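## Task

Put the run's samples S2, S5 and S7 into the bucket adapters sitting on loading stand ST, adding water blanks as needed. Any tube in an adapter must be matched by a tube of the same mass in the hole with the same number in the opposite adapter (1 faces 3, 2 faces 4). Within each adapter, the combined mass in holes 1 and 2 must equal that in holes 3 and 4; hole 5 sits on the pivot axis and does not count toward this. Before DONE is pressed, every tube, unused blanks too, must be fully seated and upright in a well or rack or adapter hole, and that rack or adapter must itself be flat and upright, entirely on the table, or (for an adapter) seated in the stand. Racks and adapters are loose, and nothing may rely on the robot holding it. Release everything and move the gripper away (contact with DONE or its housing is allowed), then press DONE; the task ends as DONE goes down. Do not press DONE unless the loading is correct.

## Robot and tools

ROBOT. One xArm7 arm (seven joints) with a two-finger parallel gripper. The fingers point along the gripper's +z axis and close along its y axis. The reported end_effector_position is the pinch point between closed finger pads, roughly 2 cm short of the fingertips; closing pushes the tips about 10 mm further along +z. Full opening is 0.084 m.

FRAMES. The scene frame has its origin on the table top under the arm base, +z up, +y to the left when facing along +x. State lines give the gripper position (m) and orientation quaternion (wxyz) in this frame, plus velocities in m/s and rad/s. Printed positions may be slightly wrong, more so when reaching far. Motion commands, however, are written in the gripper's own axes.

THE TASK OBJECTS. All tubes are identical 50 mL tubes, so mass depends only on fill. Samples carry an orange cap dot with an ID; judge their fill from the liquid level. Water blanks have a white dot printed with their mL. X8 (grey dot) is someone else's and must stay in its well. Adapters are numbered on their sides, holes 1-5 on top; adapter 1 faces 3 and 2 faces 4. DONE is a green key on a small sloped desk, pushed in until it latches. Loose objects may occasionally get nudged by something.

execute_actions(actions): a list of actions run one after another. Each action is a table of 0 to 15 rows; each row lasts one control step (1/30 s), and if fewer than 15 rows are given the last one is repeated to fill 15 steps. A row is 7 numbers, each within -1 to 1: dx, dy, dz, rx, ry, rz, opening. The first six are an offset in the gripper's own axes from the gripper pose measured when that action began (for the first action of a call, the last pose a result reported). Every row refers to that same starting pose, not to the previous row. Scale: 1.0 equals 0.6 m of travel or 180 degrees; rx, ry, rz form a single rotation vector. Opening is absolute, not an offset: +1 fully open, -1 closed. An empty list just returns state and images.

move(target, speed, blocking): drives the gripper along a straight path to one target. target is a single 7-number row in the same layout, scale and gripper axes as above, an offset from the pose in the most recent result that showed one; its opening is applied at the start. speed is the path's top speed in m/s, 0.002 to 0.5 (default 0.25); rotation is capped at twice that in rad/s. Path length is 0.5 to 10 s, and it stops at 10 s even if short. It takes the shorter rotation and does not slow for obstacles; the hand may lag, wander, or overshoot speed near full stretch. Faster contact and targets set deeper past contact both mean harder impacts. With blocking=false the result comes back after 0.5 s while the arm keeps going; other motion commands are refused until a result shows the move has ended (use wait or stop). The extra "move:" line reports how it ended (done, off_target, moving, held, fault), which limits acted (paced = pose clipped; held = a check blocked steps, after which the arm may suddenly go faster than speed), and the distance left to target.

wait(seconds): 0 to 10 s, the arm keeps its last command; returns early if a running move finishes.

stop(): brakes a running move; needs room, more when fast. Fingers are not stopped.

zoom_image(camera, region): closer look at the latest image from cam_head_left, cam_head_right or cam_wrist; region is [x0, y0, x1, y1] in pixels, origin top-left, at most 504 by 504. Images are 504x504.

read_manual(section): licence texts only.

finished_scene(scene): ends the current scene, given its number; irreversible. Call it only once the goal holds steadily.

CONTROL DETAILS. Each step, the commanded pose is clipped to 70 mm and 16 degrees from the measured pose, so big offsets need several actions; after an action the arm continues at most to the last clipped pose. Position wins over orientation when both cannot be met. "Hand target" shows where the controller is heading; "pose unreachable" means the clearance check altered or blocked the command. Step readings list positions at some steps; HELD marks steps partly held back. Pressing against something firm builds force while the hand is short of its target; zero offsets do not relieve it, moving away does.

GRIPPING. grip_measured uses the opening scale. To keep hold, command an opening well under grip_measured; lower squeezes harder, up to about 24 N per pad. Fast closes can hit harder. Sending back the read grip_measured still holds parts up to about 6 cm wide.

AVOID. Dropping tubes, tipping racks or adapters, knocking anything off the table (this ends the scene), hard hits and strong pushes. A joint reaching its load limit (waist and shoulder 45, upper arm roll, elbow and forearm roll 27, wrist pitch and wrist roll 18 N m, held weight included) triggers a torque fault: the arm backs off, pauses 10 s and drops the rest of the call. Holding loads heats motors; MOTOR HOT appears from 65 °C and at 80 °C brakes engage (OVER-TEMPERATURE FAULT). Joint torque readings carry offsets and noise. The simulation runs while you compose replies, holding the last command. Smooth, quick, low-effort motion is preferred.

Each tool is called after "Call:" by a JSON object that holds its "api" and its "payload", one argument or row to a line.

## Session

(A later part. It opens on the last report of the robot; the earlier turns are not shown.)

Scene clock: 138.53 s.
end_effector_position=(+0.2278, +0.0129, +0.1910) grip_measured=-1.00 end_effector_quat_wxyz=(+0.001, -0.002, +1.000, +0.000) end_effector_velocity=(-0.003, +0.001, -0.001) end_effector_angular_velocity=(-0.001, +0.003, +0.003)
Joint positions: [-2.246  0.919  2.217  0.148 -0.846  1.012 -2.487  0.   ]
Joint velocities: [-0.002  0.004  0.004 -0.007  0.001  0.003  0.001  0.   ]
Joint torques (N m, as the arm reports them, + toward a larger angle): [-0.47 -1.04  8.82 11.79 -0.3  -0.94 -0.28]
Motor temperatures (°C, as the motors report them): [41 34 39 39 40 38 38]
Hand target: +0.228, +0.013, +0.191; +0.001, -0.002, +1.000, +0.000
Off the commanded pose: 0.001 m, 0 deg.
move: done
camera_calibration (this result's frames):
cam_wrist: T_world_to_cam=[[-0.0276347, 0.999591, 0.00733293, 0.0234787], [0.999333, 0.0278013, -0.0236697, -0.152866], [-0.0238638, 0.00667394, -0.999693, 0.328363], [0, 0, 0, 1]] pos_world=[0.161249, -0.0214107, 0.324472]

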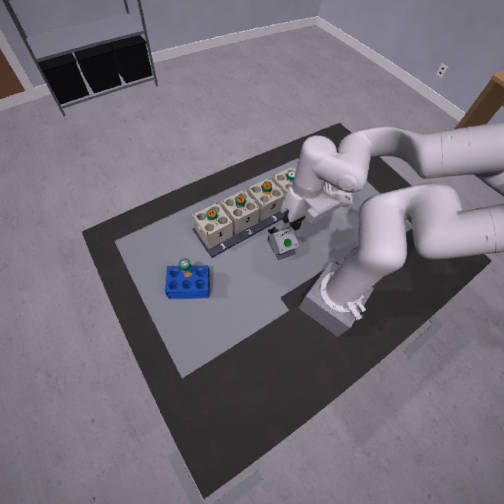

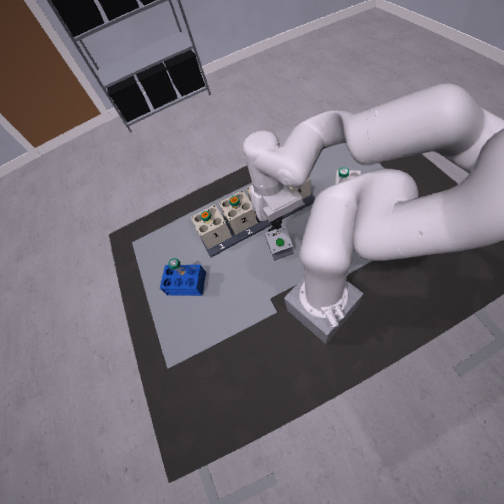

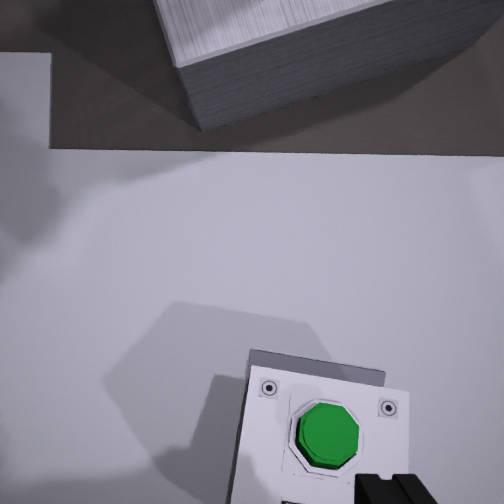

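Call:
{"api": "move", "payload": {
  "target": [0.004,0.004,0.14,0,0,0,-1],
  "speed": 0.12
}}

Call:
{"api": "move", "payload": {
  "target": [0,0,0.04,0,0,0,-1],
  "speed": 0.02
}}

Scene clock: 142.07 s.
end_effector_position=(+0.2259, +0.0133, +0.1786) grip_measured=-1.00 end_effector_quat_wxyz=(+0.000, -0.002, +1.000, +0.000) end_effector_velocity=(-0.000, +0.000, -0.000) end_effector_angular_velocity=(-0.000, +0.000, +0.002)
Joint positions: [-2.244  0.878  2.177  0.13  -0.885  0.955 -2.477  0.   ]
Joint velocities: [ 0.002 -0.    -0.    -0.    -0.    -0.    -0.     0.   ]
Joint torques (N m, as the arm reports them, + toward a larger angle): [-0.4  -0.96  8.58 11.17 -0.28 -0.92 -0.34]
Motor temperatures (°C, as the motors report them): [41 34 39 39 40 38 38]
Hand target: +0.226, +0.013, +0.179; +0.000, -0.002, +1.000, +0.000
Off the commanded pose: 0.072 m, 0 deg; position clipped at the last step of the last action.
move: held; limits=paced,held; held on 22 of 29 steps, including the last
pose unreachable: on one or more control steps of this call, first in action 0 (counted from 0), an arm could not follow its commanded pose, so it was not sent that pose on those steps. On the call's last step it was still not sent that pose. It may still have moved: this result reports where it is.
cause: the commanded pose would bring two parts of the arm too close to each other (joints 3 (upper arm roll) to 5 (forearm roll) lie between them).
camera_calibration (this result's frames):
cam_wrist: T_world_to_cam=[[-0.0278821, 0.99958, 0.00795215, 0.0230563], [0.999324, 0.028064, -0.0237667, -0.151193], [-0.0239798, 0.00728411, -0.999686, 0.315975], [0, 0, 0, 1]] pos_world=[0.159311, -0.0211052, 0.312099]

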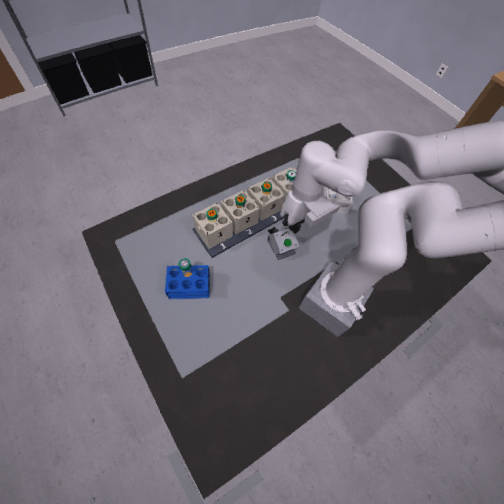

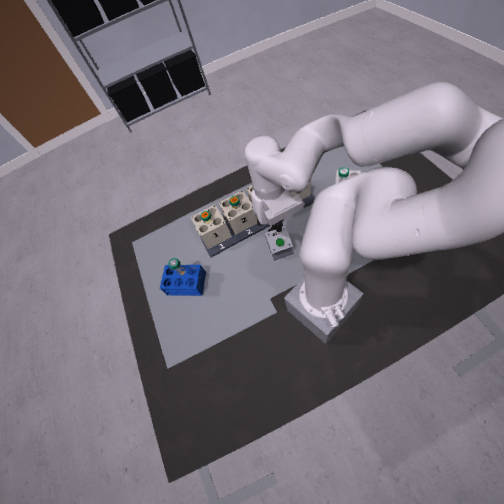

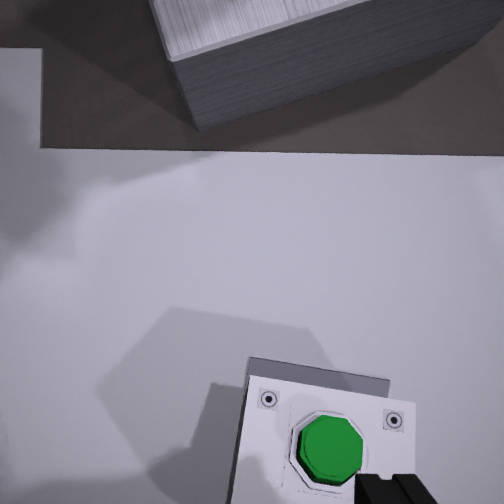

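Scene clock: 143.50 s.
end_effector_position=(+0.2258, +0.0132, +0.1700) grip_measured=-1.00 end_effector_quat_wxyz=(+0.000, -0.002, +1.000, +0.000) end_effector_velocity=(+0.000, -0.000, +0.000) end_effector_angular_velocity=(-0.000, -0.001, -0.001)
Joint positions: [-2.235  0.838  2.144  0.123 -0.914  0.908 -2.468  0.   ]
Joint velocities: [-0.    -0.    -0.     0.001 -0.     0.     0.     0.   ]
Joint torques (N m, as the arm reports them, + toward a larger angle): [-0.47 -0.59  8.39 10.83 -0.38 -0.86 -0.32]
Motor temperatures (°C, as the motors report them): [41 34 39 39 40 38 38]
Hand target: +0.226, +0.013, +0.170; +0.000, -0.002, +1.000, +0.000
Off the commanded pose: 0.015 m, 0 deg.
move: held; limits=held; held on 27 of 43 steps, including the last
pose unreachable: on one or more control steps of this call, first in action 0 (counted from 0), an arm could not follow its commanded pose, so it was not sent that pose on those steps. On the call's last step it was still not sent that pose. It may still have moved: this result reports where it is.
cause: the commanded pose would bring two parts of the arm too close to each other (joints 3 (upper arm roll) to 5 (forearm roll) lie between them).
camera_calibration (this result's frames):
cam_wrist: T_world_to_cam=[[-0.0278625, 0.999581, 0.00788434, 0.0231522], [0.999324, 0.028043, -0.0237932, -0.151343], [-0.0240044, 0.00721607, -0.999686, 0.307299], [0, 0, 0, 1]] pos_world=[0.159262, -0.0211159, 0.303419]

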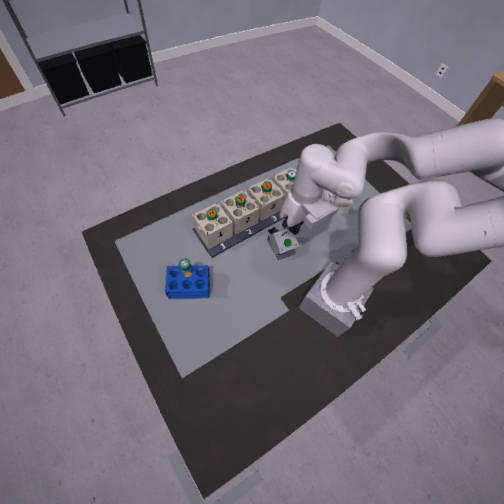

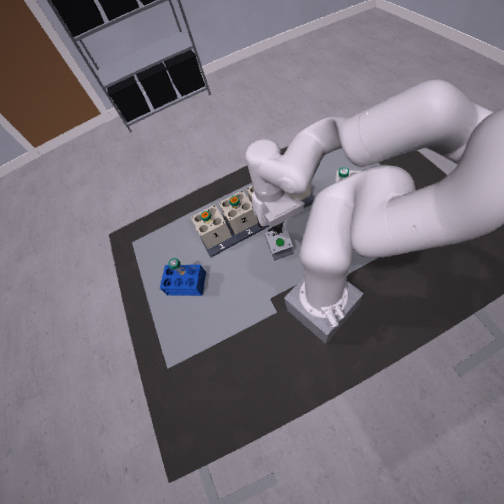

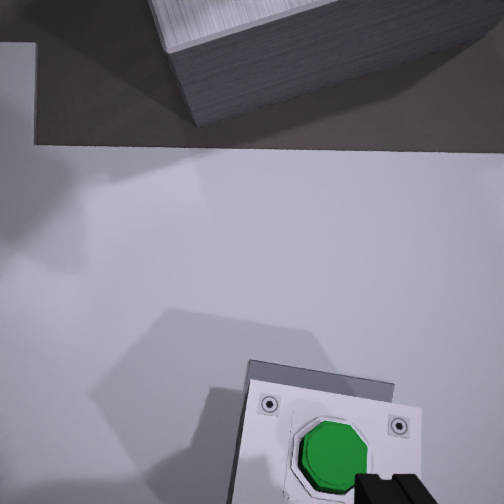

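Call:
{"api": "move", "payload": {
  "target": [-0.05,0,-0.02,0,0,-0.5,-1],
  "speed": 0.4
}}

Call:
{"api": "move", "payload": {
  "target": [-0.004,0.033,0.135,-0.11,0,0,-1],
  "speed": 0.12
}}

Scene clock: 153.67 s.
end_effector_position=(+0.2557, +0.0133, +0.1821) grip_measured=-1.00 end_effector_quat_wxyz=(-0.000, +0.708, -0.706, +0.000) end_effector_velocity=(+0.000, -0.000, +0.000) end_effector_angular_velocity=(+0.000, -0.000, +0.004)
Joint positions: [-1.958  1.006  1.944  0.257 -1.067  1.115 -3.897  0.   ]
Joint velocities: [ 0.001 -0.    -0.     0.001  0.     0.    -0.004  0.   ]
Joint torques (N m, as the arm reports them, + toward a larger angle): [-0.2  -2.86 12.93  9.34 -0.43 -0.94 -0.3 ]
Motor temperatures (°C, as the motors report them): [41 34 38 39 40 38 38]
Hand target: +0.256, +0.013, +0.182; -0.001, +0.709, -0.706, +0.000
Off the commanded pose: 0.000 m, 0 deg.
move: done
camera_calibration (this result's frames):
cam_wrist: T_world_to_cam=[[-0.999598, -0.0276092, 0.0065157, 0.286218], [-0.0277599, 0.999319, -0.024301, 0.0689167], [-0.00584033, -0.024472, -0.999683, 0.315888], [0, 0, 0, 1]] pos_world=[0.289861, -0.0532371, 0.315598]

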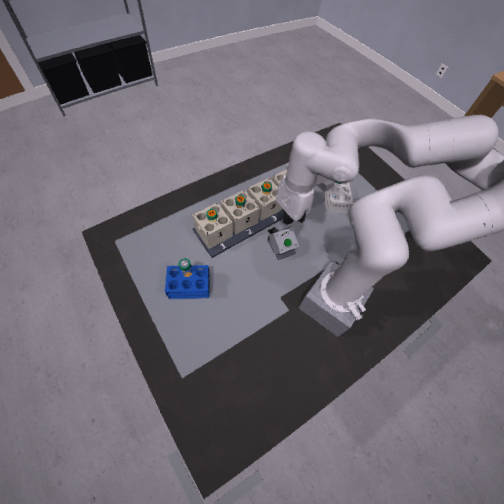

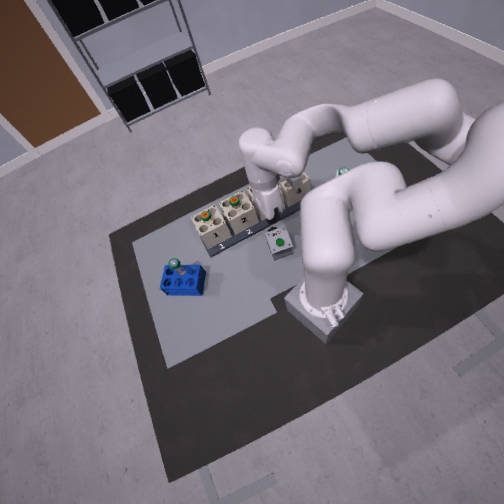

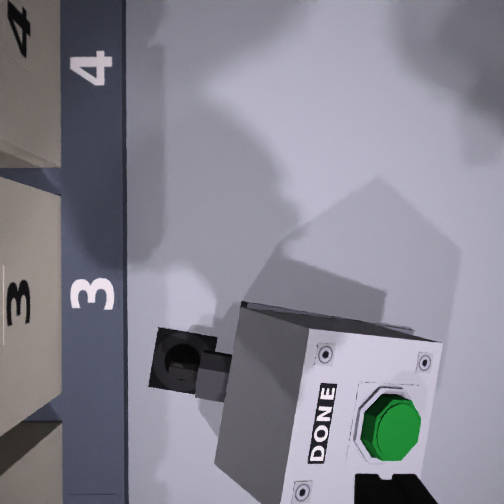

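Scene clock: 155.43 s.
end_effector_position=(+0.2361, +0.0159, +0.1012) grip_measured=-1.00 end_effector_quat_wxyz=(+0.121, +0.698, -0.695, -0.122) end_effector_velocity=(+0.000, -0.001, -0.001) end_effector_angular_velocity=(-0.002, +0.002, -0.003)
Joint positions: [-1.443  0.843  1.399  0.46  -1.005  1.078 -3.918  0.   ]
Joint velocities: [ 0.003  0.    -0.004  0.002 -0.     0.001  0.002  0.   ]
Joint torques (N m, as the arm reports them, + toward a larger angle): [-0.33 -6.46 14.01  6.15 -0.27 -0.4  -0.17]
Motor temperatures (°C, as the motors report them): [41 34 38 39 40 38 38]
Hand target: +0.236, +0.016, +0.101; +0.121, +0.698, -0.695, -0.122
Off the commanded pose: 0.000 m, 0 deg.
move: done
camera_calibration (this result's frames):
cam_wrist: T_world_to_cam=[[-0.938261, -0.0282145, 0.344776, 0.21853], [-0.0350423, 0.999293, -0.0135862, 0.0643811], [-0.344149, -0.0248291, -0.938587, 0.308763], [0, 0, 0, 1]] pos_world=[0.313554, -0.0505036, 0.215332]

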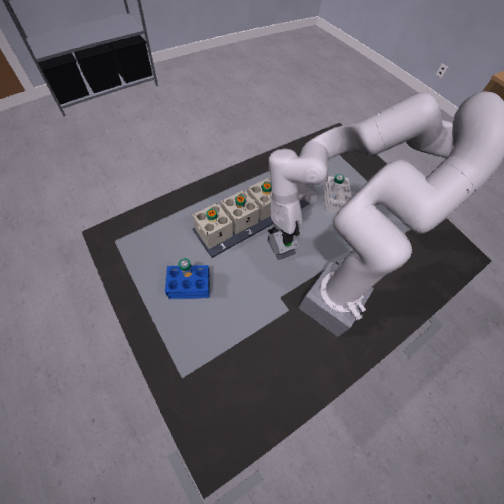

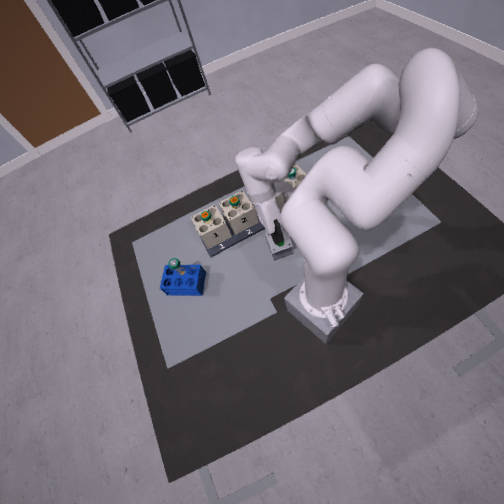

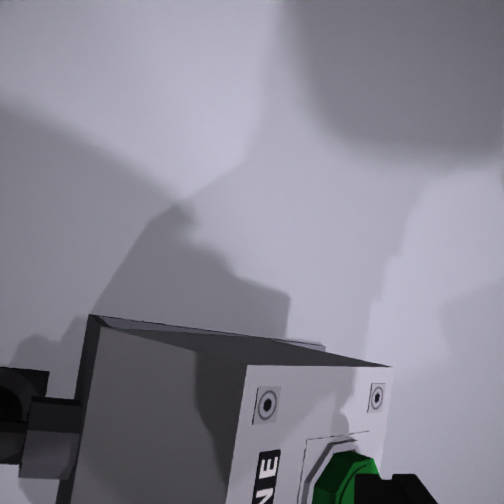

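Call:
{"api": "move", "payload": {
  "target": [0,-0.014,0.031,0,0,0,-1],
  "speed": 0.015
}}

Scene clock: 157.47 s.
end_effector_position=(+0.2367, +0.0160, +0.0928) grip_measured=-1.00 end_effector_quat_wxyz=(+0.121, +0.698, -0.695, -0.122) end_effector_velocity=(-0.000, +0.001, -0.000) end_effector_angular_velocity=(+0.001, +0.001, -0.000)
Joint positions: [-1.41   0.848  1.353  0.467 -1.031  1.061 -3.907  0.   ]
Joint velocities: [ 0.     0.    -0.    -0.001  0.    -0.001  0.     0.   ]
Joint torques (N m, as the arm reports them, + toward a larger angle): no reading
Motor temperatures (°C, as the motors report them): [41 34 39 39 40 38 38]
move: unfinished (the scene ended)
camera_calibration (this result's frames):
cam_wrist: T_world_to_cam=[[-0.938118, -0.0282916, 0.345159, 0.221906], [-0.0351448, 0.99929, -0.0136127, 0.0642851], [-0.344529, -0.0249008, -0.938446, 0.301106], [0, 0, 0, 1]] pos_world=[0.314172, -0.0504636, 0.206854]
The task's run has ended: the event that ends the task has happened. This ends this scene only. If you have not yet called finished_scene for this scene, call it to go on to the next scene.

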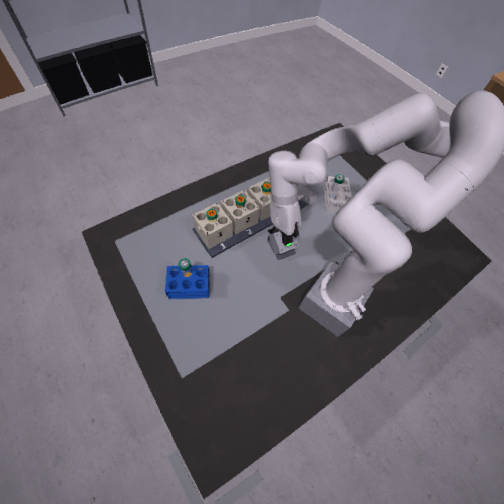

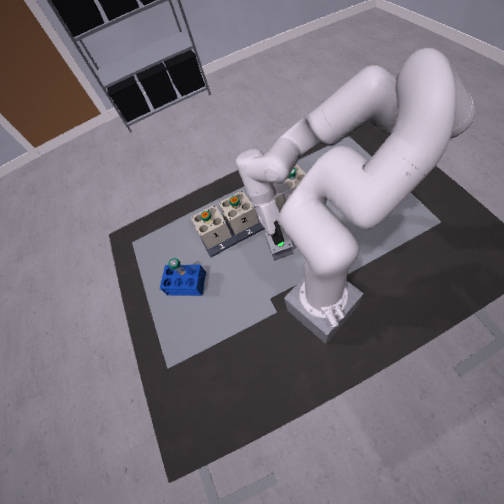

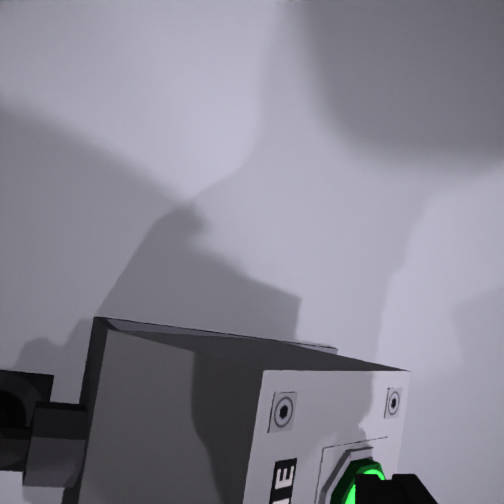

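Call:
{"api": "finished_scene", "payload": {
  "scene": 1
}}

The scene is finished: the task was done.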